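## Task

r1 begins in the laboratory and r2 in the reception; the connecting door is locked but a service window is open. Move both sample tubes from the reception fully into the green rack standing on the lab bench, and the rack has to stay on that bench. Any sample tube touching the floor means failure. At the end, release everything and move the robots away; a tube held in place only by a robot does not count. A robot that falls over or is left tilted means failure.

## Robot and tools

Robots: r1 and r2 are identical Hello Robot Stretch 3 units. Each has a two-wheel differential base (0.33 m long, 0.34 m wide, passive omni wheel at the rear), a lift carriage on a vertical mast, and a telescoping arm that reaches out to the robot's RIGHT side, ending in a wrist (yaw, pitch, roll) and a two-finger gripper. The base cannot strafe, so to move the gripper forward or back you drive the base. Spinning in place pivots about the point midway between the drive wheels, 0.05 m behind the front edge; with arm retracted and wrist folded the swept radius is 0.28 m, more if the wrist is unfolded.

Frames: the base frame sits on the floor between the drive wheels, x forward, y left, z up. Every robot reports in its own base frame; odometry is that frame as it was at the scene start. Only images, lidar_m, wrist_depth_mm and head_depth_mm reveal where one robot is relative to the other. hand_pose is the point where closed fingertips meet, in the base frame.

execute_actions: argument actions is a list holding one action or nothing (empty list = just report state and images). An action is an object keyed "r1" and/or "r2"; under each robot go base, joints, contact_limits. All listed motions start together.
- base: exactly one of translate_m (metres, -1 to 1, relative drive along the robot's own x from where it last reported itself; positive forward) or rotate_rad (radians, -3.2 to 3.2, relative turn in place; positive counter-clockwise seen from above).
- joints: absolute targets, one named number each: lift_m 0 to 1.1 (arm height); arm_m 0 to 0.52 (extension); wrist_yaw_rad -1.345 to 4.42 (0 along the arm, positive toward the front, 3.0 folded over the base); wrist_pitch_rad -1.57 to 0.451 (0 level, negative tips fingers down); wrist_roll_rad -2.911 to 2.911; gripper_m -0.089 to 0.179 (larger = wider; true fingertip gap is smaller, by 0.007 nearly shut to 0.025 fully open, zero below 0.007); head_pan_rad -3.953 to 1.73 (0 forward, positive left, -1.57 faces along the arm); head_tilt_rad -1.53 to 0.419 (negative down). Done tolerances are about 0.004 m for lift/arm/gripper, 0.02 rad for yaw/roll/head, 0.05 rad for pitch.
- contact_limits: {"arm_m": effort %, 1 to 100}; the arm move halts (contact_stop) at that effort and holds no harder until the next action. Values above the maximum are cut.
Omitted robots or joints may still be driving toward older targets. Bad keys or values reject the whole call. cameras picks images: r1_/r2_ head_camera, nav_camera, wrist_camera, or "all" (default); [] gives none. One action lasts at most 15 s. A reported stop cancels the remaining motion calls in that reply.

wait: seconds 0 to 10; commands nothing, returns state and images. zoom_image: camera name plus region [x0, y0, x1, y1] in pixels of that camera's latest full image, at most 504x504. finished_scene: scene = number of the current scene; irreversible, reports success and gives the next task.

Results: base_status and joint_status tell how each commanded motion ended: done, off_target (resting short and maybe still pushing), contact_stop, time_out, torque_fault. After the last three the target is dropped; a lift or arm that hit contact goes slack until recommanded, and a slack lift may sag under load or keep pressing. on_its_own covers uncommanded joints; its "held at" is a target, not a position. motor_effort is percent of maximum, positive toward larger joint values (bracket = peak), with fixed biases and noise; a wheel's positive effort pushes forward. Rest effort out of range suggests pushing or load. base_odometry counts wheel turns, so slip looks like travel; turned_by_wheels and turned_by_imu give turn since the last result; base_tilt gives forward/right lean in degrees (biased up to ~4). lidar_m: 12 distances in metres, 30-degree sectors starting straight ahead and going counter-clockwise (4th left, 7th back, 10th right), in a plane 0.17 m up; misses glass, low items and own body; "-" = nothing. wrist_depth_mm and head_depth_mm are 7x7 grids of median depth (head one is sideways). Camera calibration (intrinsics and camera-from-base transforms) is supplied and approximately right.

Speed: base is fast (0.30 m/s, 1.9 rad/s) only with lift_m under 0.30, arm_m under 0.03 and wrist_yaw_rad above 2.54; otherwise 0.10 m/s and 0.63 rad/s.

Gripper: close to a value below the object's width to hold; open at least 0.02 above the touching value to release. Neither reading nor status confirms a grasp—check images. Over-squeezing triggers a force cut and slipping.

Cautions: fold or unfold the wrist only with lift_m 0.32 to 0.95, pitch -0.4, roll near 0; once folded the lift may go down to 0.25. With yaw below -0.4, keep pitch at -0.5 or lower. Never let bases touch or press robot against robot; the two robots' travel for equal commands can differ by up to 2.5 cm per metre. Arm pushes above ~0.45 m gripper height, driving while holding something fixed, or snagging furniture can tip a robot; back out in small steps, free the gripper, lower lift to about 0.2. Wrist servos cut out for 10 s after prolonged strain. Do not drop tubes, let them reach the floor, or slam anything; loose items may get nudged occasionally. Robot motion time counts, thinking does not, but the world keeps running while you think.

Each tool is called as name([rows], argument=value, ...), one row to a line, values as JSON.

## Session

execute_actions(actions=[])

Scene clock: 0.00 s.
r1.base_odometry: x=+0.000 y=+0.000 heading=+0.000 (m, m, rad; r1's odometry frame)
r1.turned_by_wheels: +0.000 (rad since the last result)
r1.turned_by_imu: +0.000 (rad since the last result)
r1.base_tilt: forward=-0.1 right=-1.6 (deg)
r1.lidar_m: 2.29 0.99 1.47 2.06 1.05 0.87 0.86 0.93 1.46 1.45 1.60 2.52
r1.head_depth_mm: 1922 3102 3316 3421 3431 2936 2034 / 1959 3077 3366 3429 3461 2989 2011 / 1956 3044 3402 3439 3456 2927 2022 / 1949 3045 3519 3537 3563 2956 2023 / 1944 3036 3584 3586 3621 2767 2013 / 1947 3076 3612 3639 2269 2774 2018 / 1929 3025 3686 3697 2271 1330 2015
r1.base_status: not commanded
r1.joint_positions: lift_m=+0.508 arm_m=+0.001 wrist_yaw_rad=+2.860 wrist_pitch_rad=-0.384 wrist_roll_rad=+0.012 gripper_m=+0.037 head_pan_rad=+0.013 head_tilt_rad=-0.002
r1.joint_status: not commanded
r1.motor_effort: left_wheel=+0 right_wheel=+1 lift_m=+34 arm_m=+0 wrist_yaw_rad=+0 wrist_pitch_rad=+6 wrist_roll_rad=+0 gripper_m=+0 head_pan_rad=+0 head_tilt_rad=+2 (%)
r1.hand_pose: x=+0.0424 y=+0.0736 z=+0.5287 quat_wxyz=(+0.232, +0.710, +0.035, +0.664) (m; r1's base frame)
r1.wrist_depth_mm: - - - - - - - / - - - - - - - / - - - - - - - / - - - - - - - / 912 - 956 944 985 967 970 / 774 - 757 796 828 822 859 / 672 679 686 697 698 693 704
r2.base_odometry: x=+0.000 y=+0.000 heading=+0.000 (m, m, rad; r2's odometry frame)
r2.turned_by_wheels: +0.000 (rad since the last result)
r2.turned_by_imu: +0.000 (rad since the last result)
r2.base_tilt: forward=+0.0 right=-2.2 (deg)
r2.lidar_m: 1.12 1.23 1.85 1.43 1.44 2.07 3.19 1.72 1.33 1.32 1.43 1.12
r2.head_depth_mm: 1010 1015 1021 1027 1036 1037 1043 / 1043 1048 1056 1061 1070 1074 1083 / 1054 1063 1070 1071 1079 1089 1094 / 1072 1072 1080 1090 1095 1101 1111 / 1080 1087 1093 1102 1104 1108 1119 / 1093 899 1101 - 3461 1277 1117 / 1106 906 1142 - - 1374 1025
r2.base_status: not commanded
r2.joint_positions: lift_m=+0.321 arm_m=-0.001 wrist_yaw_rad=+2.944 wrist_pitch_rad=-0.387 wrist_roll_rad=-0.003 gripper_m=+0.037 head_pan_rad=+0.007 head_tilt_rad=-0.013
r2.joint_status: not commanded
r2.motor_effort: left_wheel=+0 right_wheel=+1 lift_m=+28 arm_m=+0 wrist_yaw_rad=+1 wrist_pitch_rad=+4 wrist_roll_rad=+1 gripper_m=+0 head_pan_rad=+0 head_tilt_rad=+2 (%)
r2.hand_pose: x=+0.0235 y=+0.0803 z=+0.3403 quat_wxyz=(+0.204, +0.703, +0.067, +0.678) (m; r2's base frame)
r2.wrist_depth_mm: - - - - - - - / - - - - - - - / 983 - - - - - - / 802 - 801 803 798 824 802 / 661 648 680 666 697 676 655 / 557 548 - 553 528 557 555 / 477 485 - 477 493 475 490
pictures: r1_head_camera (sideways: a quarter turn clockwise sets it upright), r1_nav_camera (sideways: a quarter turn counterclockwise sets it upright), r1_wrist_camera, r2_head_camera (sideways: a quarter turn clockwise sets it upright), r2_nav_camera (sideways: a quarter turn counterclockwise sets it upright), r2_wrist_camera
camera_calibration (this result's frames):
r1_head_camera: T_world_to_cam=[[-0.0549014, 0.0112931, -0.998428, 1.32895], [0.0236314, 0.999671, 0.0100077, -0.0109872], [0.998212, -0.0230448, -0.0551502, 0.0270276], [0, 0, 0, 1]] pos_world=[0.0462416, -0.00340149, 1.32846]
r1_nav_camera: T_world_to_cam=[[-0.0472502, -0.0278902, 0.998494, -1.25375], [-0.0247501, -0.999271, -0.0290831, 0.0876896], [0.998576, -0.026087, 0.0465254, -0.10663], [0, 0, 0, 1]] pos_world=[0.0494087, 0.0498767, 1.25937]
r1_wrist_camera: T_world_to_cam=[[0.966391, -0.255661, 0.0269362, -0.0381478], [-0.118235, -0.535056, -0.836502, 0.51347], [0.228274, 0.805203, -0.547301, 0.385212], [0, 0, 0, 1]] pos_world=[0.00964179, -0.0451921, 0.641374]
r2_head_camera: T_world_to_cam=[[-0.0344252, 0.0247597, -0.999101, 1.3227], [-0.000313035, 0.999693, 0.0247852, -0.0269559], [0.999407, 0.00116599, -0.0344069, -0.01017], [0, 0, 0, 1]] pos_world=[0.0556896, -0.00579018, 1.32182]
r2_nav_camera: T_world_to_cam=[[0.0117707, -0.0214068, 0.999702, -1.26058], [0.000475104, -0.999771, -0.0214139, 0.0797776], [0.999931, 0.000727019, -0.0117578, -0.0350033], [0, 0, 0, 1]] pos_world=[0.0498009, 0.0527997, 1.2615]
r2_wrist_camera: T_world_to_cam=[[0.984556, -0.173856, 0.0205794, -0.0106643], [-0.0819083, -0.561332, -0.823528, 0.351422], [0.154727, 0.809124, -0.566903, 0.28535], [0, 0, 0, 1]] pos_world=[-0.0048675, -0.0354732, 0.451391]
Images, in order (width x height): r1_head_camera 896x504, r1_nav_camera 672x504, r1_wrist_camera 644x364, r2_head_camera 896x504, r2_nav_camera 672x504, r2_wrist_camera 644x364.

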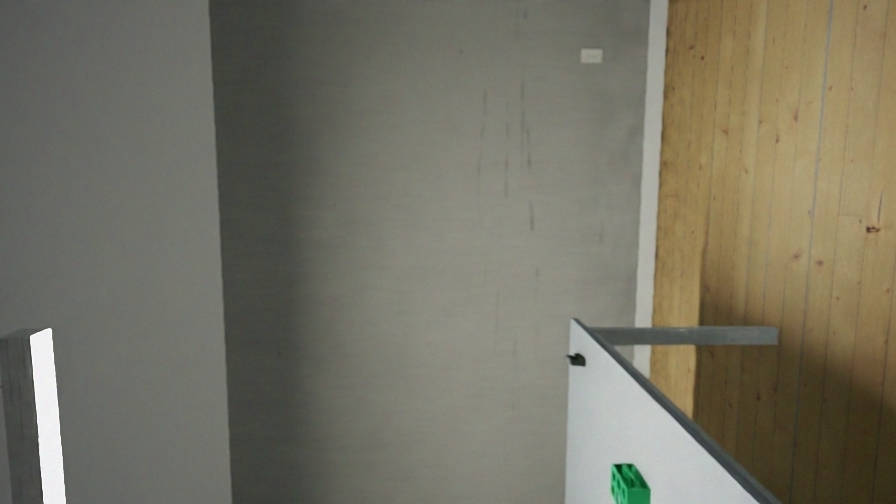

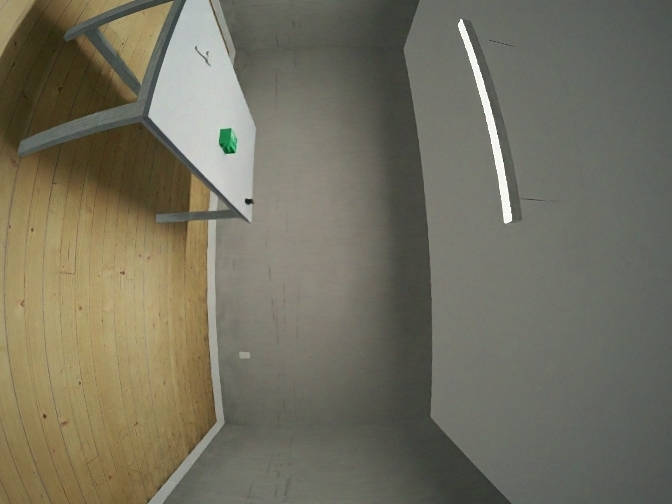

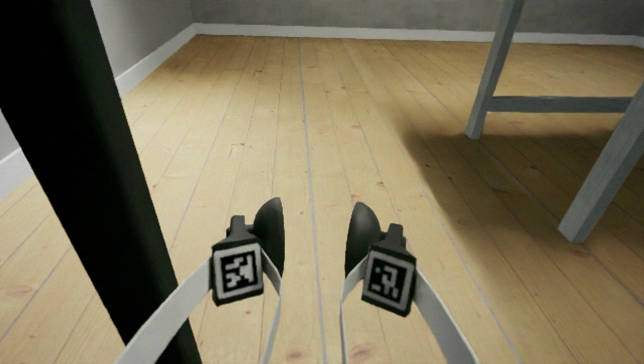

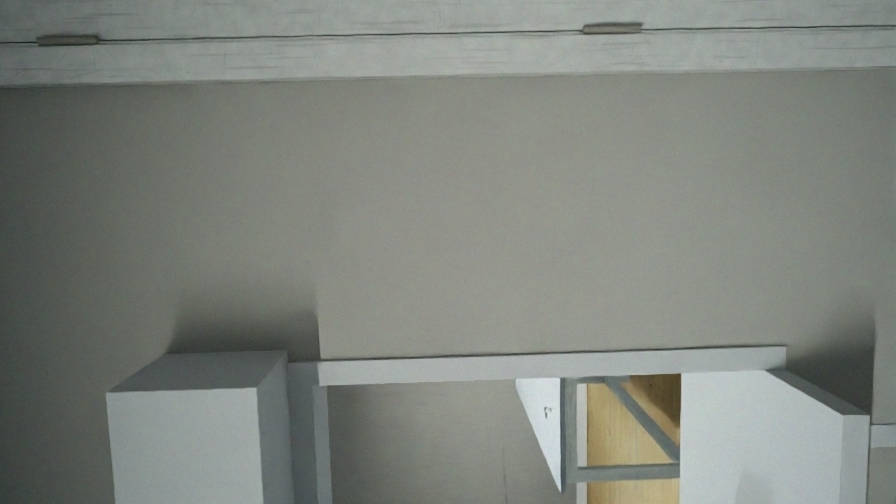

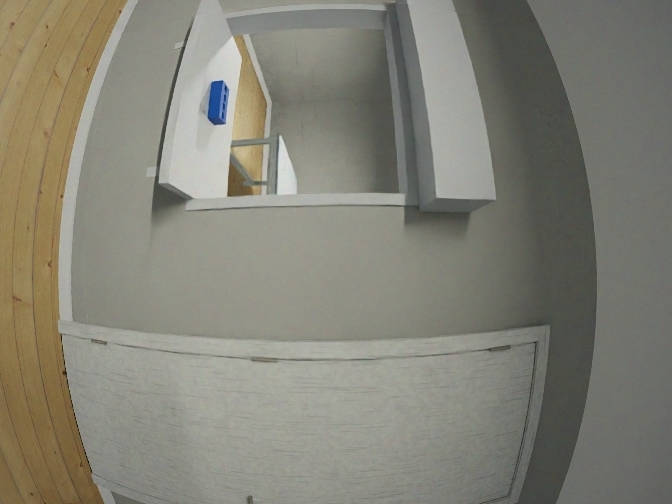

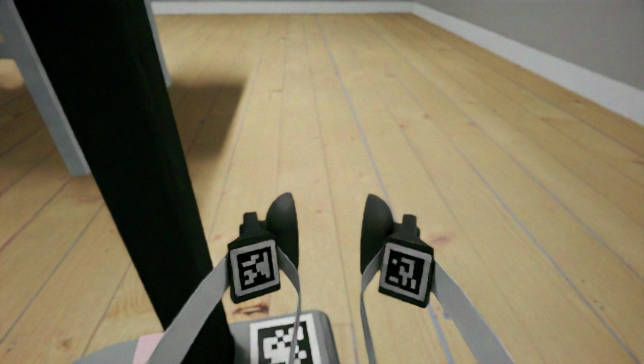

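execute_actions([
  {"r1":{"joints":{"head_pan_rad":0.55,"head_tilt_rad":-0.4,"lift_m":0.29}},"r2":{"base":{"rotate_rad":0.6},"joints":{"head_pan_rad":1.5,"head_tilt_rad":-0.4,"lift_m":0.28}}},
], cameras=["r1_head_camera","r1_nav_camera","r2_head_camera","r2_nav_camera"])

Scene clock: 8.77 s.
r1.base_odometry: x=+0.000 y=+0.000 heading=+0.000 (m, m, rad; r1's odometry frame)
r1.turned_by_wheels: +0.000 (rad since the last result)
r1.turned_by_imu: -0.001 (rad since the last result)
r1.base_tilt: forward=-0.1 right=-1.6 (deg)
r1.lidar_m: 2.30 0.99 1.47 2.06 1.06 0.87 0.86 0.93 1.46 1.45 1.60 2.52
r1.head_depth_mm: 3084 3295 3394 2789 2199 1656 1353 / 3325 3445 2432 2648 2165 1665 1346 / 3533 3789 2370 1402 2183 1663 1338 / 3867 - - 1299 1227 1392 1341 / - - - 1301 2070 1648 1347 / 3694 3972 - 1492 2138 1661 1332 / 3336 3603 3764 2602 2079 1645 1332
r1.base_status: not commanded
r1.joint_positions: lift_m=+0.290 arm_m=+0.001 wrist_yaw_rad=+2.860 wrist_pitch_rad=-0.384 wrist_roll_rad=+0.012 gripper_m=+0.037 head_pan_rad=+0.543 head_tilt_rad=-0.395
r1.joint_status: all done
r1.motor_effort: left_wheel=+0(0) right_wheel=+1(1) lift_m=+25(30) arm_m=-1(1) wrist_yaw_rad=+0(0) wrist_pitch_rad=+6(6) wrist_roll_rad=+0(0) gripper_m=+0(1) head_pan_rad=+2(27) head_tilt_rad=-3(23) (%)
r1.hand_pose: x=+0.0424 y=+0.0735 z=+0.3106 quat_wxyz=(+0.232, +0.710, +0.035, +0.664) (m; r1's base frame)
r1.wrist_depth_mm: - - - - - - - / - - - - - - - / - 974 973 1000 - - - / 724 740 775 775 791 791 809 / 604 - 649 629 642 639 655 / 509 - - 526 531 540 550 / 464 - - 460 459 465 465
r2.base_odometry: x=+0.000 y=+0.000 heading=+0.600 (m, m, rad; r2's odometry frame)
r2.turned_by_wheels: +0.600 (rad since the last result)
r2.turned_by_imu: +0.600 (rad since the last result)
r2.base_tilt: forward=-0.1 right=-2.2 (deg)
r2.lidar_m: 1.27 2.05 1.44 0.87 3.20 3.08 1.62 1.33 1.32 1.35 1.12 1.14
r2.head_depth_mm: 2944 3142 3319 3152 2192 1697 1369 / 3114 3297 3526 1504 2040 1694 1375 / 3293 3564 3781 1331 1972 1703 1384 / 3555 3771 - 1342 1023 1602 1272 / 3801 - - 1345 1094 1722 1386 / 3721 3876 - 1355 2071 1719 1392 / 3334 3537 3553 1367 2254 1726 1399
r2.base_status: done
r2.joint_positions: lift_m=+0.281 arm_m=-0.001 wrist_yaw_rad=+2.944 wrist_pitch_rad=-0.387 wrist_roll_rad=-0.003 gripper_m=+0.037 head_pan_rad=+1.493 head_tilt_rad=-0.396
r2.joint_status: all done
r2.motor_effort: left_wheel=-1(7) right_wheel=+2(7) lift_m=+17(19) arm_m=+0(1) wrist_yaw_rad=+1(0) wrist_pitch_rad=+4(4) wrist_roll_rad=+1(1) gripper_m=+0(1) head_pan_rad=+4(39) head_tilt_rad=-1(23) (%)
r2.hand_pose: x=+0.0235 y=+0.0802 z=+0.3002 quat_wxyz=(+0.204, +0.703, +0.068, +0.678) (m; r2's base frame)
r2.wrist_depth_mm: - - - - - - - / - - - - - - - / 950 - 971 950 967 930 990 / 739 - 762 748 754 739 739 / 597 594 633 586 625 604 608 / 501 514 - 528 478 511 501 / 454 - - 442 440 448 446
pictures: r1_head_camera (sideways: a quarter turn clockwise sets it upright), r1_nav_camera (sideways: a quarter turn counterclockwise sets it upright), r2_head_camera (sideways: a quarter turn clockwise sets it upright), r2_nav_camera (sideways: a quarter turn counterclockwise sets it upright)
camera_calibration (this result's frames):
r1_head_camera: T_world_to_cam=[[-0.376803, -0.213307, -0.901399, 1.2041], [-0.484062, 0.875021, -0.00471735, 0.0112815], [0.789749, 0.434556, -0.432964, 0.520045], [0, 0, 0, 1]] pos_world=[0.0484646, 0.0209834, 1.31059]
r1_nav_camera: T_world_to_cam=[[0.303754, 0.151389, 0.940646, -1.18008], [0.476714, -0.87897, -0.0124785, 0.0630025], [0.82491, 0.45221, -0.339159, 0.396473], [0, 0, 0, 1]] pos_world=[0.00136407, 0.0547385, 1.24529]
r2_head_camera: T_world_to_cam=[[-0.0564539, -0.401943, -0.913923, 1.21146], [-0.995401, 0.0936146, 0.0203153, -0.0150551], [0.077391, 0.910867, -0.405379, 0.478308], [0, 0, 0, 1]] pos_world=[0.0163889, 0.0526703, 1.30138]
r2_nav_camera: T_world_to_cam=[[0.0513272, 0.381515, 0.922937, -1.1604], [0.99559, -0.0922154, -0.0172486, 0.0682748], [0.0785284, 0.919752, -0.384565, 0.455871], [0, 0, 0, 1]] pos_world=[-0.0442126, 0.0297158, 1.24746]
Images, in order (width x height): r1_head_camera 896x504, r1_nav_camera 672x504, r2_head_camera 896x504, r2_nav_camera 672x504.

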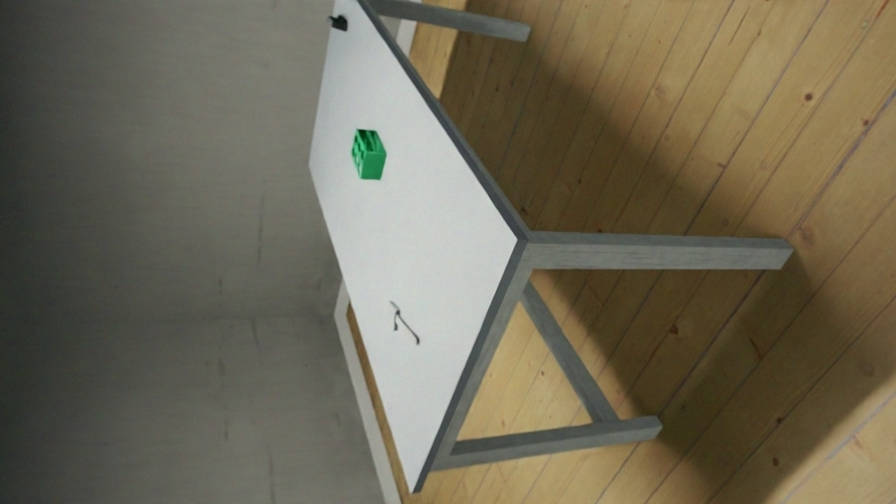

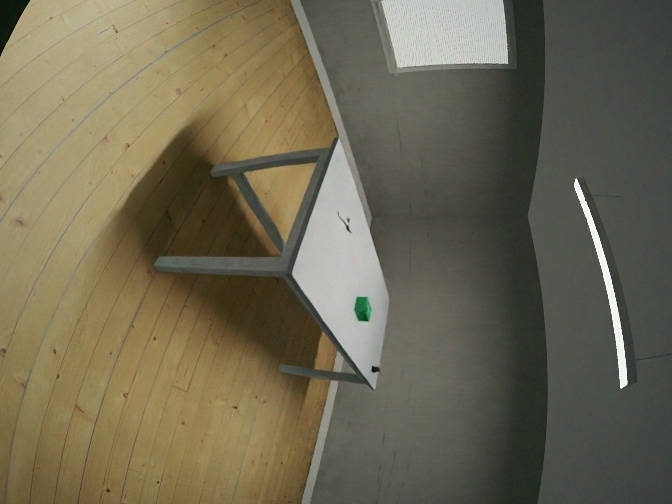

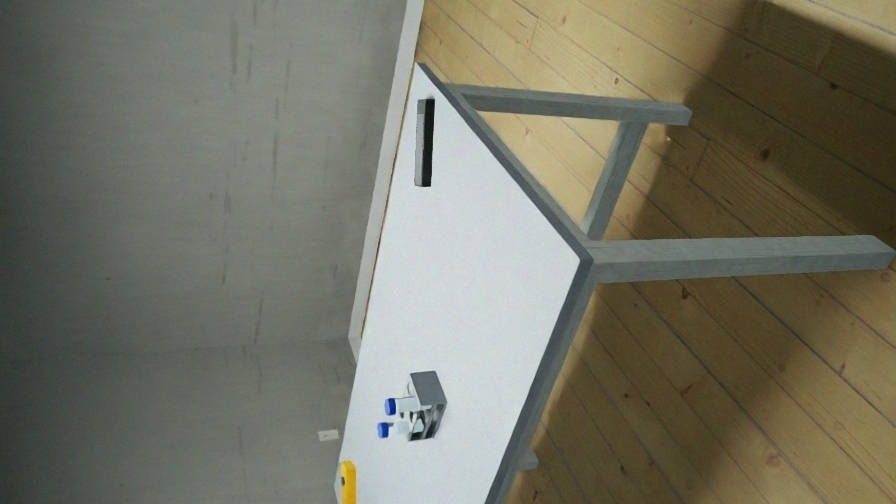

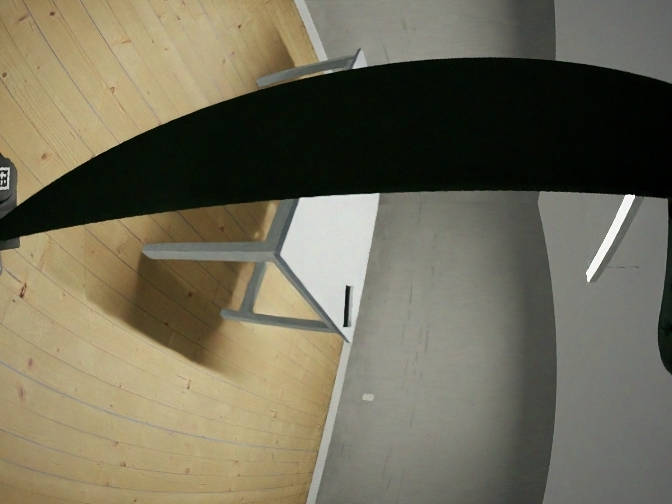

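execute_actions([
  {"r1":{"base":{"rotate_rad":0.849},"joints":{"head_pan_rad":-1.57,"head_tilt_rad":-0.55}},"r2":{"base":{"rotate_rad":-2.025},"joints":{"head_pan_rad":-1.57,"head_tilt_rad":-0.55}}},
], cameras=[])

execute_actions([
  {"r1":{"base":{"translate_m":0.974}},"r2":{"base":{"translate_m":-0.931}}},
], cameras=[])

execute_actions([
  {"r1":{"base":{"rotate_rad":0.55}},"r2":{"base":{"rotate_rad":-0.26}}},
], cameras=["r1_head_camera","r2_head_camera"])

Scene clock: 54.47 s.
r1.base_odometry: x=+0.000 y=+0.000 heading=+0.849 (m, m, rad; r1's odometry frame)
r1.turned_by_wheels: +0.849 (rad since the last result)
r1.turned_by_imu: +0.846 (rad since the last result)
r1.base_tilt: forward=-0.1 right=-1.5 (deg)
r1.lidar_m: 1.47 3.32 1.26 0.90 0.87 0.87 1.17 1.45 1.49 2.00 3.46 0.99
r1.head_depth_mm: 1518 1624 1751 1884 1830 1474 1234 / 1693 1833 1985 2141 1829 1470 1230 / 1912 2077 2299 2354 1829 1461 1230 / 2195 2420 2725 2400 1819 1462 1216 / 2605 2976 3128 2376 1813 1457 1226 / 3125 3392 3502 2373 1799 1448 1223 / 2987 3232 3376 2390 1805 1465 1225
r1.base_status: done
r1.joint_positions: lift_m=+0.290 arm_m=+0.001 wrist_yaw_rad=+2.860 wrist_pitch_rad=-0.384 wrist_roll_rad=+0.012 gripper_m=+0.037 head_pan_rad=-1.563 head_tilt_rad=-0.544
r1.joint_status: all done
r1.motor_effort: left_wheel=-2(9) right_wheel=+3(9) lift_m=+25(25) arm_m=-1(1) wrist_yaw_rad=-1(0) wrist_pitch_rad=+6(6) wrist_roll_rad=+0(0) gripper_m=+0(0) head_pan_rad=-2(31) head_tilt_rad=-3(14) (%)
r1.hand_pose: x=+0.0424 y=+0.0735 z=+0.3106 quat_wxyz=(+0.232, +0.710, +0.035, +0.664) (m; r1's base frame)
r1.wrist_depth_mm: - 809 974 - - - - / - 847 - - - - - / - 909 984 - - - - / 701 754 760 781 782 806 810 / 593 - 645 626 650 652 667 / 509 - - 522 544 547 547 / 456 - - 453 457 466 467
r2.base_odometry: x=+0.000 y=+0.000 heading=-1.425 (m, m, rad; r2's odometry frame)
r2.turned_by_wheels: -2.025 (rad since the last result)
r2.turned_by_imu: -2.021 (rad since the last result)
r2.base_tilt: forward=+0.0 right=-2.2 (deg)
r2.lidar_m: 1.32 1.29 1.12 1.14 1.32 2.30 1.44 0.87 2.07 2.69 1.55 1.32
r2.head_depth_mm: 2585 2805 3018 2357 1827 1486 1246 / 2652 2893 3065 2385 1831 1485 1252 / 2692 2938 3150 2387 1840 1486 1255 / 2764 3026 3258 2409 1840 1497 1255 / 2817 3114 3303 2438 1853 1500 1256 / 2662 2777 2910 2425 1868 1505 1267 / 2200 2275 2344 2342 1864 1512 1267
r2.base_status: done
r2.joint_positions: lift_m=+0.281 arm_m=-0.001 wrist_yaw_rad=+2.944 wrist_pitch_rad=-0.387 wrist_roll_rad=-0.003 gripper_m=+0.037 head_pan_rad=-1.563 head_tilt_rad=-0.544
r2.joint_status: all done
r2.motor_effort: left_wheel=+2(8) right_wheel=-2(6) lift_m=+16(16) arm_m=-1(1) wrist_yaw_rad=+0(0) wrist_pitch_rad=+4(4) wrist_roll_rad=+1(1) gripper_m=-1(0) head_pan_rad=-4(41) head_tilt_rad=-2(15) (%)
r2.hand_pose: x=+0.0235 y=+0.0802 z=+0.3002 quat_wxyz=(+0.204, +0.703, +0.068, +0.678) (m; r2's base frame)
r2.wrist_depth_mm: - - - - - - - / - - - - - - - / 958 - 956 960 953 974 952 / 715 - 745 743 735 748 741 / 605 592 605 605 621 603 604 / 496 503 - 528 479 505 511 / 446 - - 437 436 444 442
pictures: none
No camera images: the call's "cameras" was empty. Leave "cameras" out to get every camera's image.

Scene clock: 59.43 s.
r1.base_odometry: x=+0.644 y=+0.731 heading=+0.849 (m, m, rad; r1's odometry frame)
r1.turned_by_wheels: +0.000 (rad since the last result)
r1.turned_by_imu: +0.003 (rad since the last result)
r1.base_tilt: forward=-0.1 right=-1.5 (deg)
r1.lidar_m: 0.49 2.49 2.00 1.43 1.38 1.41 1.88 2.28 2.35 0.34 1.72 0.59
r1.head_depth_mm: 2446 2617 2793 2430 1835 1469 1236 / 2737 2921 3106 2446 1818 1472 1237 / 3086 3375 3434 2402 1829 1459 1227 / 3033 3390 3551 2400 1811 601 636 / 2851 3175 3257 2371 743 600 515 / 2684 2937 3179 2270 742 596 501 / 2537 2759 2972 975 738 597 499
r1.base_status: done
r1.joint_positions: lift_m=+0.290 arm_m=+0.001 wrist_yaw_rad=+2.860 wrist_pitch_rad=-0.384 wrist_roll_rad=+0.012 gripper_m=+0.037 head_pan_rad=-1.563 head_tilt_rad=-0.544
r1.joint_status: not commanded
r1.motor_effort: left_wheel=-2(7) right_wheel=+3(9) lift_m=+25(25) arm_m=+0(1) wrist_yaw_rad=+0(0) wrist_pitch_rad=+6(6) wrist_roll_rad=+0(0) gripper_m=+0(0) head_pan_rad=-3(4) head_tilt_rad=-3(3) (%)
r1.hand_pose: x=+0.0424 y=+0.0735 z=+0.3106 quat_wxyz=(+0.232, +0.710, +0.035, +0.664) (m; r1's base frame)
r1.wrist_depth_mm: - - - - - - - / - - - - - - - / - 970 998 989 - - - / 720 751 737 758 786 818 827 / 591 - 636 625 652 652 650 / 512 - - 527 538 540 559 / 455 - - 458 455 468 476
r2.base_odometry: x=-0.135 y=+0.921 heading=-1.425 (m, m, rad; r2's odometry frame)
r2.turned_by_wheels: +0.000 (rad since the last result)
r2.turned_by_imu: -0.001 (rad since the last result)
r2.base_tilt: forward=-0.1 right=-2.3 (deg)
r2.lidar_m: 2.23 1.60 1.38 1.38 1.60 2.53 0.55 0.52 0.90 0.31 0.32 2.23
r2.head_depth_mm: 2386 2601 1414 915 756 613 515 / 2465 2662 1419 911 760 615 517 / 2477 2726 1433 995 761 616 518 / 2558 2799 3061 1093 765 619 519 / 2616 2882 3110 2432 1796 620 520 / 2673 2963 3183 2429 1852 1505 521 / 2741 3021 3264 2443 1871 1507 1263
r2.base_status: done
r2.joint_positions: lift_m=+0.281 arm_m=-0.001 wrist_yaw_rad=+2.944 wrist_pitch_rad=-0.387 wrist_roll_rad=-0.003 gripper_m=+0.037 head_pan_rad=-1.563 head_tilt_rad=-0.544
r2.joint_status: not commanded
r2.motor_effort: left_wheel=+2(7) right_wheel=-1(7) lift_m=+16(15) arm_m=-1(1) wrist_yaw_rad=+0(0) wrist_pitch_rad=+5(4) wrist_roll_rad=+1(1) gripper_m=+0(0) head_pan_rad=-3(3) head_tilt_rad=-3(2) (%)
r2.hand_pose: x=+0.0235 y=+0.0802 z=+0.3002 quat_wxyz=(+0.204, +0.703, +0.068, +0.678) (m; r2's base frame)
r2.wrist_depth_mm: - - - - - - - / - - - - - - - / 979 - 955 948 946 980 - / 727 - 730 759 749 772 759 / 599 594 622 604 639 601 609 / 502 500 - 518 483 511 510 / 453 - - 435 438 439 442
pictures: none
No camera images: the call's "cameras" was empty. Leave "cameras" out to get every camera's image.

Scene clock: 61.00 s.
r1.base_odometry: x=+0.644 y=+0.731 heading=+1.399 (m, m, rad; r1's odometry frame)
r1.turned_by_wheels: +0.550 (rad since the last result)
r1.turned_by_imu: +0.549 (rad since the last result)
r1.base_tilt: forward=-0.1 right=-1.5 (deg)
r1.lidar_m: 2.49 1.93 1.42 1.37 1.42 1.92 2.28 2.36 0.34 1.56 0.57 0.49
r1.head_depth_mm: 2543 2824 3110 2439 1769 605 507 / 2539 2787 3091 1092 750 604 505 / 2523 2804 1447 981 744 602 504 / 2496 2802 1444 978 743 600 503 / 2481 2744 1431 972 743 600 502 / 2500 2782 1420 970 741 599 501 / 2491 2756 1428 970 729 595 502
r1.base_status: done
r1.joint_positions: lift_m=+0.290 arm_m=+0.001 wrist_yaw_rad=+2.860 wrist_pitch_rad=-0.384 wrist_roll_rad=+0.012 gripper_m=+0.037 head_pan_rad=-1.563 head_tilt_rad=-0.544
r1.joint_status: not commanded
r1.motor_effort: left_wheel=-2(10) right_wheel=+3(9) lift_m=+26(25) arm_m=-1(1) wrist_yaw_rad=+0(1) wrist_pitch_rad=+6(6) wrist_roll_rad=+0(0) gripper_m=+0(0) head_pan_rad=-2(3) head_tilt_rad=-3(3) (%)
r1.hand_pose: x=+0.0424 y=+0.0735 z=+0.3106 quat_wxyz=(+0.232, +0.710, +0.035, +0.664) (m; r1's base frame)
r1.wrist_depth_mm: - - - - - - - / - - - - - - - / - 961 986 986 - - - / 729 768 758 763 777 789 799 / 593 - 642 608 651 634 656 / 507 - - 528 533 531 550 / 456 - - 456 459 472 477
r2.base_odometry: x=-0.135 y=+0.921 heading=-1.685 (m, m, rad; r2's odometry frame)
r2.turned_by_wheels: -0.260 (rad since the last result)
r2.turned_by_imu: -0.259 (rad since the last result)
r2.base_tilt: forward=-0.1 right=-2.2 (deg)
r2.lidar_m: 2.22 1.93 1.43 1.38 1.44 1.97 2.53 0.52 0.63 1.71 0.31 2.33
r2.head_depth_mm: 2485 2713 1417 984 757 613 514 / 2480 2709 1417 985 760 614 516 / 2467 2704 1432 989 759 618 517 / 2474 2726 1438 883 764 618 519 / 2463 2693 1451 1005 766 621 520 / 2448 2702 2948 1055 769 621 521 / 2469 2693 2972 2439 1862 623 523
r2.base_status: done
r2.joint_positions: lift_m=+0.281 arm_m=-0.001 wrist_yaw_rad=+2.944 wrist_pitch_rad=-0.387 wrist_roll_rad=-0.003 gripper_m=+0.037 head_pan_rad=-1.563 head_tilt_rad=-0.544
r2.joint_status: not commanded
r2.motor_effort: left_wheel=+2(7) right_wheel=-2(8) lift_m=+16(16) arm_m=-1(1) wrist_yaw_rad=+0(0) wrist_pitch_rad=+4(4) wrist_roll_rad=+1(1) gripper_m=+0(0) head_pan_rad=-3(3) head_tilt_rad=-3(3) (%)
r2.hand_pose: x=+0.0235 y=+0.0802 z=+0.3002 quat_wxyz=(+0.204, +0.703, +0.068, +0.678) (m; r2's base frame)
r2.wrist_depth_mm: - - - - - - - / - - - - - - - / 973 - 946 959 970 - 959 / 748 - 753 739 738 744 730 / 607 594 625 609 627 589 604 / 505 501 - 534 472 513 522 / 449 - - 437 439 440 438
pictures: r1_head_camera (sideways: a quarter turn clockwise sets it upright), r2_head_camera (sideways: a quarter turn clockwise sets it upright)
camera_calibration (this result's frames):
r1_head_camera: T_world_to_cam=[[0.0076995, 0.561896, -0.827172, 1.10495], [0.999534, -0.0287627, -0.0102346, 0.00941287], [-0.0295425, -0.826707, -0.561856, 0.692749], [0, 0, 0, 1]] pos_world=[0.00254945, -0.0478976, 1.30331]
r2_head_camera: T_world_to_cam=[[0.0208964, 0.535934, -0.844001, 1.11978], [0.999782, -0.0110418, 0.0177419, -0.0238718], [0.000189149, -0.844187, -0.536048, 0.648805], [0, 0, 0, 1]] pos_world=[0.00034435, -0.0526817, 1.29331]
Images, in order (width x height): r1_head_camera 896x504, r2_head_camera 896x504.

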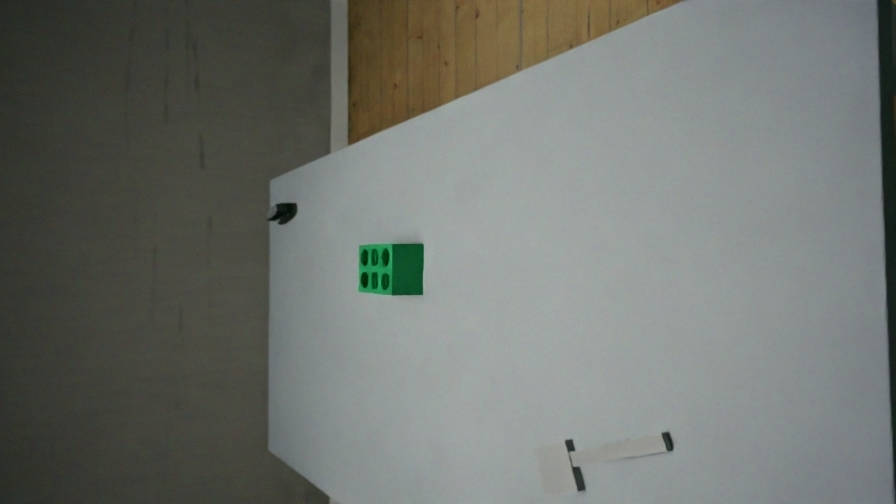

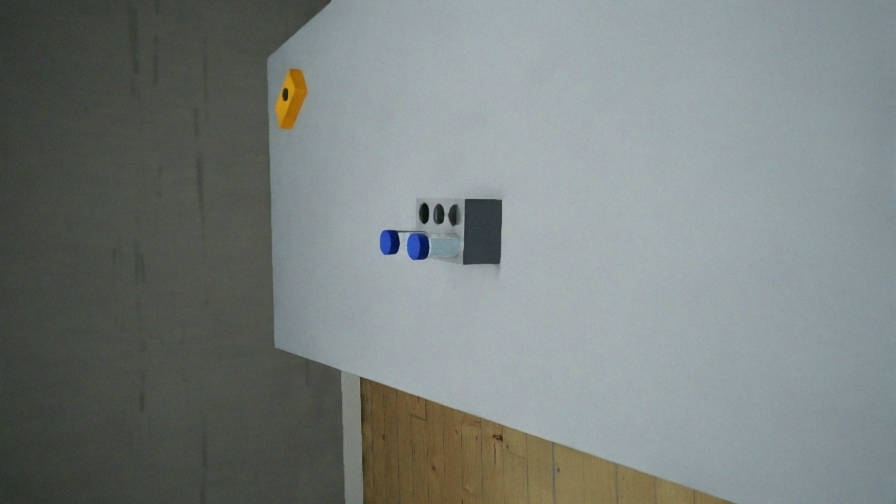

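execute_actions([
  {"r1":{"base":{"translate_m":0.022},"joints":{"lift_m":0.5,"gripper_m":0.1}},"r2":{"base":{"translate_m":0.012},"joints":{"lift_m":0.5,"gripper_m":0.08}}},
], cameras=["r1_nav_camera","r2_nav_camera"])

Scene clock: 70.30 s.
r1.base_odometry: x=+0.647 y=+0.753 heading=+1.399 (m, m, rad; r1's odometry frame)
r1.turned_by_wheels: +0.000 (rad since the last result)
r1.turned_by_imu: -0.001 (rad since the last result)
r1.base_tilt: forward=-0.2 right=-1.6 (deg)
r1.lidar_m: 2.46 1.94 1.42 1.37 1.42 1.93 2.30 2.39 0.35 1.47 0.54 0.47
r1.head_depth_mm: 2542 2834 3103 2446 777 604 507 / 2559 2796 3105 992 743 603 506 / 2507 2806 1447 984 747 601 504 / 2514 2785 1453 985 744 602 503 / 2516 2777 1427 978 742 598 503 / 2505 2765 1415 971 739 597 502 / 2497 2729 1516 970 728 594 501
r1.base_status: done
r1.joint_positions: lift_m=+0.500 arm_m=+0.001 wrist_yaw_rad=+2.860 wrist_pitch_rad=-0.385 wrist_roll_rad=+0.012 gripper_m=+0.100 head_pan_rad=-1.563 head_tilt_rad=-0.544
r1.joint_status: all done
r1.motor_effort: left_wheel=-2(8) right_wheel=+3(9) lift_m=+41(44) arm_m=-1(1) wrist_yaw_rad=+0(0) wrist_pitch_rad=+6(6) wrist_roll_rad=+0(0) gripper_m=-1(88) head_pan_rad=-1(2) head_tilt_rad=-3(3) (%)
r1.hand_pose: x=+0.0423 y=+0.0735 z=+0.5199 quat_wxyz=(+0.232, +0.710, +0.035, +0.664) (m; r1's base frame)
r1.wrist_depth_mm: - - - - - - - / - - - - - - - / - - - - - - - / - - - - - - - / 896 - 920 938 962 991 - / 759 - 781 774 793 799 825 / 673 - 657 676 685 691 704
r2.base_odometry: x=-0.137 y=+0.909 heading=-1.685 (m, m, rad; r2's odometry frame)
r2.turned_by_wheels: +0.000 (rad since the last result)
r2.turned_by_imu: +0.001 (rad since the last result)
r2.base_tilt: forward=-0.1 right=-2.3 (deg)
r2.lidar_m: 2.21 1.93 1.43 1.38 1.43 1.96 2.55 0.53 0.65 1.71 0.31 2.31
r2.head_depth_mm: 2482 2724 1420 985 755 612 515 / 2493 2726 1426 991 759 614 517 / 2461 2700 1429 951 762 616 517 / 2465 2704 1441 903 764 618 519 / 2468 2690 1451 1002 765 620 520 / 2472 2725 2959 1161 768 621 521 / 2476 2696 2942 2431 1870 641 522
r2.base_status: done
r2.joint_positions: lift_m=+0.499 arm_m=-0.001 wrist_yaw_rad=+2.944 wrist_pitch_rad=-0.387 wrist_roll_rad=-0.003 gripper_m=+0.080 head_pan_rad=-1.563 head_tilt_rad=-0.544
r2.joint_status: all done
r2.motor_effort: left_wheel=+2(8) right_wheel=-2(6) lift_m=+38(39) arm_m=-1(1) wrist_yaw_rad=+1(0) wrist_pitch_rad=+4(4) wrist_roll_rad=+1(1) gripper_m=+1(93) head_pan_rad=-3(3) head_tilt_rad=-3(2) (%)
r2.hand_pose: x=+0.0235 y=+0.0802 z=+0.5191 quat_wxyz=(+0.204, +0.703, +0.068, +0.678) (m; r2's base frame)
r2.wrist_depth_mm: - - - - - - - / - - - - - - - / - - - - - - - / - - - - - - - / 920 885 904 944 931 909 906 / 786 771 756 788 749 765 764 / 647 669 689 675 665 673 671
pictures: r1_nav_camera (sideways: a quarter turn counterclockwise sets it upright), r2_nav_camera (sideways: a quarter turn counterclockwise sets it upright)
camera_calibration (this result's frames):
r1_nav_camera: T_world_to_cam=[[-0.0236531, -0.474356, 0.880015, -1.09897], [-0.999202, 0.039557, -0.00553411, 0.0629631], [-0.0321856, -0.879444, -0.474913, 0.578358], [0, 0, 0, 1]] pos_world=[0.0555337, -0.0151591, 1.24213]
r2_nav_camera: T_world_to_cam=[[-0.0175222, -0.516703, 0.855985, -1.07264], [-0.999846, 0.00919397, -0.0149172, 0.0774087], [-0.000162127, -0.856115, -0.516785, 0.6284], [0, 0, 0, 1]] pos_world=[0.0587038, -0.0169661, 1.24407]
Images, in order (width x height): r1_nav_camera 672x504, r2_nav_camera 672x504.

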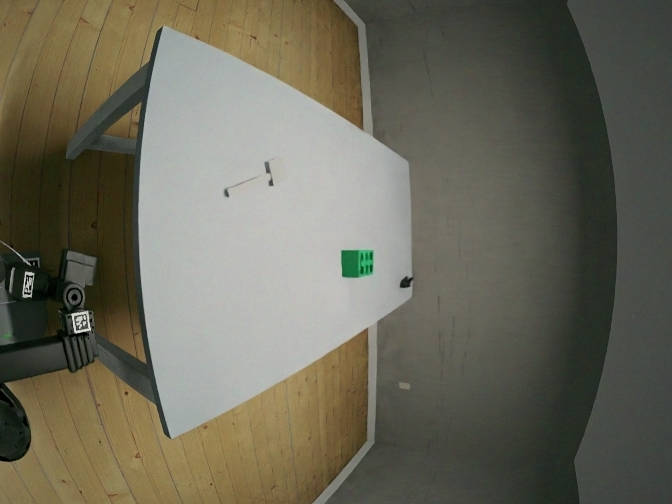

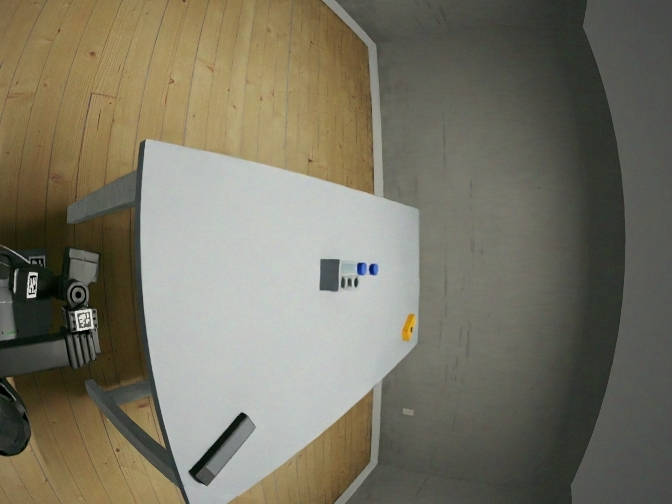

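execute_actions([
  {"r1":{"base":{"rotate_rad":-1.0},"joints":{"lift_m":0.79}},"r2":{"joints":{"lift_m":0.79}}},
], cameras=[])

execute_actions([
  {"r1":{"base":{"translate_m":0.065},"joints":{"wrist_yaw_rad":0,"wrist_pitch_rad":-0.15,"wrist_roll_rad":0}},"r2":{"joints":{"wrist_yaw_rad":0,"wrist_pitch_rad":-0.15,"wrist_roll_rad":0,"arm_m":0.2}}},
], cameras=[])

execute_actions([
  {"r1":{"base":{"rotate_rad":1.0},"joints":{"arm_m":0.25,"gripper_m":0.14}},"r2":{"joints":{"lift_m":0.775,"arm_m":0.33}}},
], cameras=["r1_wrist_camera","r2_wrist_camera"])

Scene clock: 89.90 s.
r1.base_odometry: x=+0.647 y=+0.753 heading=+0.399 (m, m, rad; r1's odometry frame)
r1.turned_by_wheels: -1.000 (rad since the last result)
r1.turned_by_imu: -1.002 (rad since the last result)
r1.base_tilt: forward=-0.2 right=-1.6 (deg)
r1.lidar_m: 0.52 0.47 2.47 1.86 1.41 1.37 1.44 2.02 2.30 0.38 0.36 1.27
r1.head_depth_mm: 1921 2111 2304 2405 1804 1474 1271 / 2026 2200 2450 2415 1816 1469 1272 / 2134 2356 2608 2403 1815 1472 1260 / 2271 2492 2870 2403 1818 1459 1252 / 2423 2665 2982 2398 1788 1446 1276 / 2526 2897 3182 2379 1805 600 612 / 2784 3154 3359 2367 1806 596 500
r1.base_status: done
r1.joint_positions: lift_m=+0.790 arm_m=+0.001 wrist_yaw_rad=+2.860 wrist_pitch_rad=-0.385 wrist_roll_rad=+0.012 gripper_m=+0.100 head_pan_rad=-1.563 head_tilt_rad=-0.544
r1.joint_status: all done
r1.motor_effort: left_wheel=+2(6) right_wheel=-2(4) lift_m=+41(40) arm_m=-1(1) wrist_yaw_rad=+0(0) wrist_pitch_rad=+6(6) wrist_roll_rad=+0(0) gripper_m=+1(0) head_pan_rad=-2(3) head_tilt_rad=-3(3) (%)
r1.hand_pose: x=+0.0423 y=+0.0735 z=+0.8099 quat_wxyz=(+0.232, +0.710, +0.035, +0.664) (m; r1's base frame)
r1.wrist_depth_mm: - - - - - - - / - - - - - - - / - - - - - - - / - - - - - - - / - - - - - - 442 / - - - - - - 493 / 947 - 1000 - - 999 -
r2.base_odometry: x=-0.137 y=+0.909 heading=-1.685 (m, m, rad; r2's odometry frame)
r2.turned_by_wheels: +0.000 (rad since the last result)
r2.turned_by_imu: +0.001 (rad since the last result)
r2.base_tilt: forward=+0.0 right=-2.3 (deg)
r2.lidar_m: 2.21 1.93 1.43 1.38 1.44 1.97 2.55 0.53 0.65 1.71 0.31 2.32
r2.head_depth_mm: 2492 2722 1412 984 758 613 515 / 2486 2748 1428 988 759 614 517 / 2460 2723 1432 951 761 617 518 / 2468 2717 1440 906 763 619 519 / 2481 2716 1453 1000 766 620 521 / 2447 2700 2939 1162 769 621 521 / 2469 2679 2941 2450 1860 640 523
r2.base_status: not commanded
r2.joint_positions: lift_m=+0.789 arm_m=-0.001 wrist_yaw_rad=+2.944 wrist_pitch_rad=-0.387 wrist_roll_rad=-0.003 gripper_m=+0.080 head_pan_rad=-1.563 head_tilt_rad=-0.544
r2.joint_status: all done
r2.motor_effort: left_wheel=+2(2) right_wheel=-2(2) lift_m=+38(35) arm_m=-1(1) wrist_yaw_rad=+1(0) wrist_pitch_rad=+4(4) wrist_roll_rad=+1(1) gripper_m=+0(0) head_pan_rad=-3(3) head_tilt_rad=-2(2) (%)
r2.hand_pose: x=+0.0235 y=+0.0802 z=+0.8091 quat_wxyz=(+0.204, +0.703, +0.068, +0.678) (m; r2's base frame)
r2.wrist_depth_mm: - - - - - - - / - - - - - - - / - - - - - - - / - - - - - - - / - - - - - - - / - - - - - - - / 978 963 - 971 - 984 970
pictures: none
No camera images: the call's "cameras" was empty. Leave "cameras" out to get every camera's image.

Scene clock: 92.63 s.
r1.base_odometry: x=+0.707 y=+0.778 heading=+0.399 (m, m, rad; r1's odometry frame)
r1.turned_by_wheels: +0.000 (rad since the last result)
r1.turned_by_imu: +0.000 (rad since the last result)
r1.base_tilt: forward=+0.0 right=-1.6 (deg)
r1.lidar_m: 0.47 0.41 2.42 1.93 1.46 1.43 1.50 2.10 2.34 0.34 2.97 1.15
r1.head_depth_mm: 1950 2139 2375 2421 1834 1468 1278 / 2070 2249 2500 2416 1831 1469 1270 / 2146 2376 2678 2407 1824 1466 1263 / 2299 2531 2883 2406 1816 1507 - / 2448 2739 3016 2432 1824 583 541 / 2596 2918 3259 2378 1804 599 502 / 2785 3153 3424 2388 1796 595 501
r1.base_status: done
r1.joint_positions: lift_m=+0.790 arm_m=+0.001 wrist_yaw_rad=+0.003 wrist_pitch_rad=-0.172 wrist_roll_rad=+0.003 gripper_m=+0.100 head_pan_rad=-1.563 head_tilt_rad=-0.544
r1.joint_status: all done
r1.motor_effort: left_wheel=+3(8) right_wheel=-2(3) lift_m=+41(41) arm_m=-1(0) wrist_yaw_rad=-3(2) wrist_pitch_rad=+10(11) wrist_roll_rad=-2(5) gripper_m=+0(1) head_pan_rad=-2(2) head_tilt_rad=-2(2) (%)
r1.hand_pose: x=-0.0208 y=-0.3943 z=+0.8609 quat_wxyz=(+0.704, +0.062, -0.705, -0.060) (m; r1's base frame)
r1.wrist_depth_mm: - - - - - - - / - - - - - - - / - - - - - - - / - - - - - - - / 335 - - - - - - / 270 274 - - - - - / 229 225 - - - - -
r2.base_odometry: x=-0.137 y=+0.909 heading=-1.685 (m, m, rad; r2's odometry frame)
r2.turned_by_wheels: +0.000 (rad since the last result)
r2.turned_by_imu: +0.000 (rad since the last result)
r2.base_tilt: forward=+0.0 right=-2.2 (deg)
r2.lidar_m: 2.22 1.93 1.43 1.38 1.43 1.97 2.54 0.53 0.65 1.71 0.31 2.31
r2.head_depth_mm: 2472 2724 1415 986 779 - - / 2487 2732 1422 988 814 - 516 / 2464 2707 1426 954 - - 518 / 2485 2695 1444 904 764 603 518 / 2471 2726 1447 1006 767 621 519 / 2469 2713 2942 1159 769 621 520 / 2458 2681 2966 2428 1860 640 522
r2.base_status: not commanded
r2.joint_positions: lift_m=+0.789 arm_m=+0.200 wrist_yaw_rad=+0.002 wrist_pitch_rad=-0.172 wrist_roll_rad=-0.003 gripper_m=+0.080 head_pan_rad=-1.563 head_tilt_rad=-0.544
r2.joint_status: all done
r2.motor_effort: left_wheel=+2(2) right_wheel=-2(2) lift_m=+38(38) arm_m=+3(7) wrist_yaw_rad=-2(1) wrist_pitch_rad=+7(6) wrist_roll_rad=+2(1) gripper_m=+1(0) head_pan_rad=-3(3) head_tilt_rad=-2(3) (%)
r2.hand_pose: x=-0.0211 y=-0.5930 z=+0.8607 quat_wxyz=(+0.706, +0.062, -0.703, -0.060) (m; r2's base frame)
r2.wrist_depth_mm: - - - - - - - / - - - - - - - / - - 935 721 817 839 - / - - 506 346 500 512 509 / - 356 364 349 356 363 365 / 292 278 266 283 268 282 281 / 228 228 229 230 231 231 231
pictures: none
No camera images: the call's "cameras" was empty. Leave "cameras" out to get every camera's image.

Scene clock: 95.70 s.
r1.base_odometry: x=+0.707 y=+0.778 heading=+1.399 (m, m, rad; r1's odometry frame)
r1.turned_by_wheels: +1.000 (rad since the last result)
r1.turned_by_imu: +1.000 (rad since the last result)
r1.base_tilt: forward=+0.0 right=-1.7 (deg)
r1.lidar_m: 2.43 2.01 1.48 1.43 1.48 2.00 2.34 0.34 0.35 1.34 0.49 0.41
r1.head_depth_mm: 2485 2759 3052 2427 753 620 - / 2493 2721 2986 987 - - 504 / 2493 2741 1446 991 - 592 506 / 2474 2728 1445 981 - 599 504 / 2466 2731 1423 974 741 596 503 / 2473 2727 1430 973 741 598 502 / 2443 2691 2893 971 736 597 501
r1.base_status: done
r1.joint_positions: lift_m=+0.790 arm_m=+0.250 wrist_yaw_rad=+0.001 wrist_pitch_rad=-0.171 wrist_roll_rad=+0.003 gripper_m=+0.140 head_pan_rad=-1.563 head_tilt_rad=-0.544
r1.joint_status: all done
r1.motor_effort: left_wheel=-2(7) right_wheel=+3(7) lift_m=+41(41) arm_m=+3(6) wrist_yaw_rad=-1(2) wrist_pitch_rad=+10(10) wrist_roll_rad=-2(2) gripper_m=+1(89) head_pan_rad=-3(2) head_tilt_rad=-2(3) (%)
r1.hand_pose: x=-0.0212 y=-0.6431 z=+0.8610 quat_wxyz=(+0.704, +0.061, -0.705, -0.060) (m; r1's base frame)
r1.wrist_depth_mm: - - - - - - - / - - - - - - - / - 751 771 820 859 - - / 446 465 483 433 492 582 - / 333 363 350 361 371 406 - / 275 261 278 282 290 - 304 / 215 223 226 232 234 233 249
r2.base_odometry: x=-0.137 y=+0.909 heading=-1.685 (m, m, rad; r2's odometry frame)
r2.turned_by_wheels: +0.000 (rad since the last result)
r2.turned_by_imu: +0.000 (rad since the last result)
r2.base_tilt: forward=-0.1 right=-2.3 (deg)
r2.lidar_m: 2.21 1.92 1.43 1.38 1.43 1.97 2.55 0.53 0.65 1.71 0.31 2.32
r2.head_depth_mm: 2481 2731 1412 984 755 - - / 2477 2731 1425 1035 - 607 516 / 2459 2711 1431 1087 - 616 518 / 2468 2706 1436 924 738 618 518 / 2458 2717 1445 1000 766 620 520 / 2462 2708 2937 1156 770 622 521 / 2465 2707 2986 2436 1849 641 522
r2.base_status: not commanded
r2.joint_positions: lift_m=+0.776 arm_m=+0.330 wrist_yaw_rad=+0.001 wrist_pitch_rad=-0.171 wrist_roll_rad=-0.003 gripper_m=+0.080 head_pan_rad=-1.563 head_tilt_rad=-0.544
r2.joint_status: all done
r2.motor_effort: left_wheel=+2(2) right_wheel=-2(1) lift_m=+16(35) arm_m=+2(3) wrist_yaw_rad=-1(2) wrist_pitch_rad=+6(6) wrist_roll_rad=+1(2) gripper_m=+0(0) head_pan_rad=-4(3) head_tilt_rad=-2(3) (%)
r2.hand_pose: x=-0.0213 y=-0.7230 z=+0.8468 quat_wxyz=(+0.706, +0.061, -0.703, -0.061) (m; r2's base frame)
r2.wrist_depth_mm: - - - - - - - / - - - - - - - / - - 726 292 756 758 - / - - 453 257 431 470 470 / - 329 338 214 238 335 332 / 256 257 248 225 221 259 262 / 209 211 212 213 212 214 215
pictures: r1_wrist_camera, r2_wrist_camera
camera_calibration (this result's frames):
r1_wrist_camera: T_world_to_cam=[[-0.998973, -0.0202585, 0.04052, -0.0708326], [-0.0450868, 0.357509, -0.932821, 1.05897], [0.00441133, -0.93369, -0.358055, -0.1273], [0, 0, 0, 1]] pos_world=[-0.0224526, -0.498886, 0.945122]
r2_wrist_camera: T_world_to_cam=[[-0.999521, -0.0183862, 0.0249132, -0.0501899], [-0.0300139, 0.377613, -0.925477, 1.08026], [0.00760845, -0.925781, -0.377984, -0.188143], [0, 0, 0, 1]] pos_world=[-0.0163117, -0.583021, 0.929887]
Images, in order (width x height): r1_wrist_camera 644x364, r2_wrist_camera 644x364.

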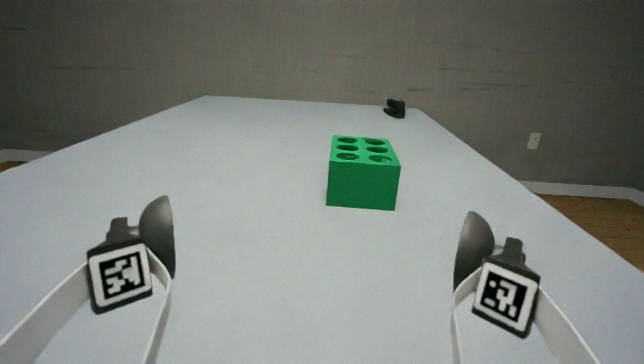

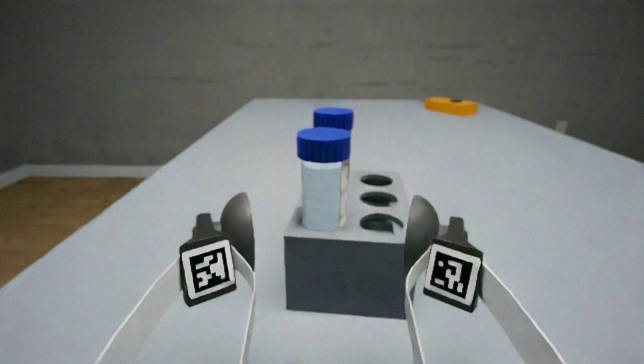

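execute_actions([
  {"r1":{"base":{"translate_m":-0.045},"joints":{"arm_m":0.41,"lift_m":0.727}},"r2":{"base":{"translate_m":0.006},"joints":{"lift_m":0.773,"arm_m":0.396}}},
], cameras=["r1_wrist_camera","r2_wrist_camera"])

Scene clock: 102.80 s.
r1.base_odometry: x=+0.700 y=+0.734 heading=+1.399 (m, m, rad; r1's odometry frame)
r1.turned_by_wheels: +0.000 (rad since the last result)
r1.turned_by_imu: -0.001 (rad since the last result)
r1.base_tilt: forward=-0.2 right=-1.6 (deg)
r1.lidar_m: 2.48 2.01 1.48 1.43 1.48 2.01 2.29 0.32 0.31 1.51 0.56 0.45
r1.head_depth_mm: 2477 2781 3073 2433 1668 605 506 / 2461 2741 3044 1032 775 - - / 2470 2764 1442 1084 699 585 504 / 2480 2704 1433 986 717 600 503 / 2428 2745 1440 979 741 599 503 / 2425 2714 1425 978 741 598 501 / 2439 2713 1416 970 719 598 502
r1.base_status: done
r1.joint_positions: lift_m=+0.727 arm_m=+0.410 wrist_yaw_rad=+0.001 wrist_pitch_rad=-0.171 wrist_roll_rad=+0.003 gripper_m=+0.140 head_pan_rad=-1.563 head_tilt_rad=-0.544
r1.joint_status: all done
r1.motor_effort: left_wheel=-2(7) right_wheel=+3(5) lift_m=+25(37) arm_m=+3(1) wrist_yaw_rad=-2(2) wrist_pitch_rad=+10(10) wrist_roll_rad=-2(2) gripper_m=+0(0) head_pan_rad=-2(3) head_tilt_rad=-2(2) (%)
r1.hand_pose: x=-0.0212 y=-0.8031 z=+0.7987 quat_wxyz=(+0.704, +0.061, -0.705, -0.060) (m; r1's base frame)
r1.wrist_depth_mm: - - - - - - - / - - - - - - - / 454 478 505 306 569 - - / 298 310 312 236 319 358 - / 221 239 232 240 245 271 262 / 182 172 183 186 191 - 200 / 142 147 150 153 156 154 164
r2.base_odometry: x=-0.137 y=+0.903 heading=-1.685 (m, m, rad; r2's odometry frame)
r2.turned_by_wheels: +0.000 (rad since the last result)
r2.turned_by_imu: +0.001 (rad since the last result)
r2.base_tilt: forward=-0.1 right=-2.2 (deg)
r2.lidar_m: 2.20 1.92 1.43 1.38 1.44 1.96 2.55 0.53 0.66 1.71 0.31 2.31
r2.head_depth_mm: 2475 2719 1417 986 779 - - / 2488 2739 1425 1058 - 599 517 / 2489 2718 1433 1091 726 617 518 / 2470 2692 1437 957 740 619 519 / 2454 2708 1450 1003 764 620 520 / 2458 2680 2920 2157 767 622 521 / 2458 2702 2963 2442 1864 659 522
r2.base_status: done
r2.joint_positions: lift_m=+0.774 arm_m=+0.396 wrist_yaw_rad=+0.001 wrist_pitch_rad=-0.171 wrist_roll_rad=-0.003 gripper_m=+0.080 head_pan_rad=-1.563 head_tilt_rad=-0.544
r2.joint_status: all done
r2.motor_effort: left_wheel=+2(5) right_wheel=-2(6) lift_m=+16(16) arm_m=+3(2) wrist_yaw_rad=+0(1) wrist_pitch_rad=+6(6) wrist_roll_rad=+1(1) gripper_m=+0(0) head_pan_rad=-3(3) head_tilt_rad=-2(3) (%)
r2.hand_pose: x=-0.0213 y=-0.7890 z=+0.8448 quat_wxyz=(+0.706, +0.061, -0.703, -0.061) (m; r2's base frame)
r2.wrist_depth_mm: - - - - - - - / - - - - - - - / - - 730 635 746 724 - / - - 450 139 454 463 460 / - 320 334 150 231 329 332 / 257 252 242 157 178 255 256 / 206 208 208 153 147 203 210
pictures: r1_wrist_camera, r2_wrist_camera
camera_calibration (this result's frames):
r1_wrist_camera: T_world_to_cam=[[-0.998975, -0.0201753, 0.0405236, -0.0715035], [-0.0450596, 0.357331, -0.93289, 1.05795], [0.00434102, -0.93376, -0.357874, -0.299221], [0, 0, 0, 1]] pos_world=[-0.0224604, -0.658882, 0.882767]
r2_wrist_camera: T_world_to_cam=[[-0.999521, -0.0183373, 0.0249135, -0.051327], [-0.0299956, 0.377609, -0.925479, 1.10332], [0.00756321, -0.925784, -0.377978, -0.250008], [0, 0, 0, 1]] pos_world=[-0.016317, -0.649017, 0.927878]
Images, in order (width x height): r1_wrist_camera 644x364, r2_wrist_camera 644x364.

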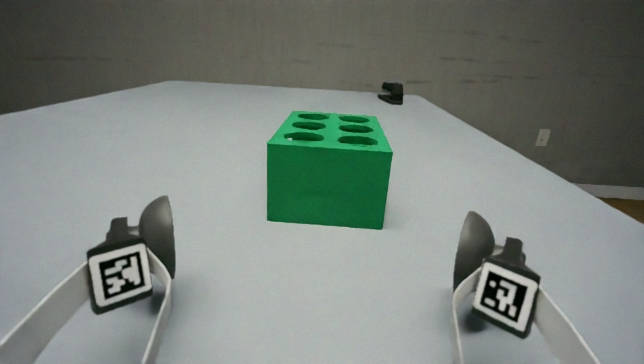

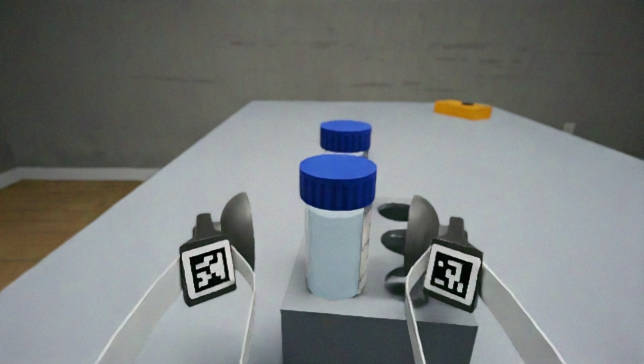

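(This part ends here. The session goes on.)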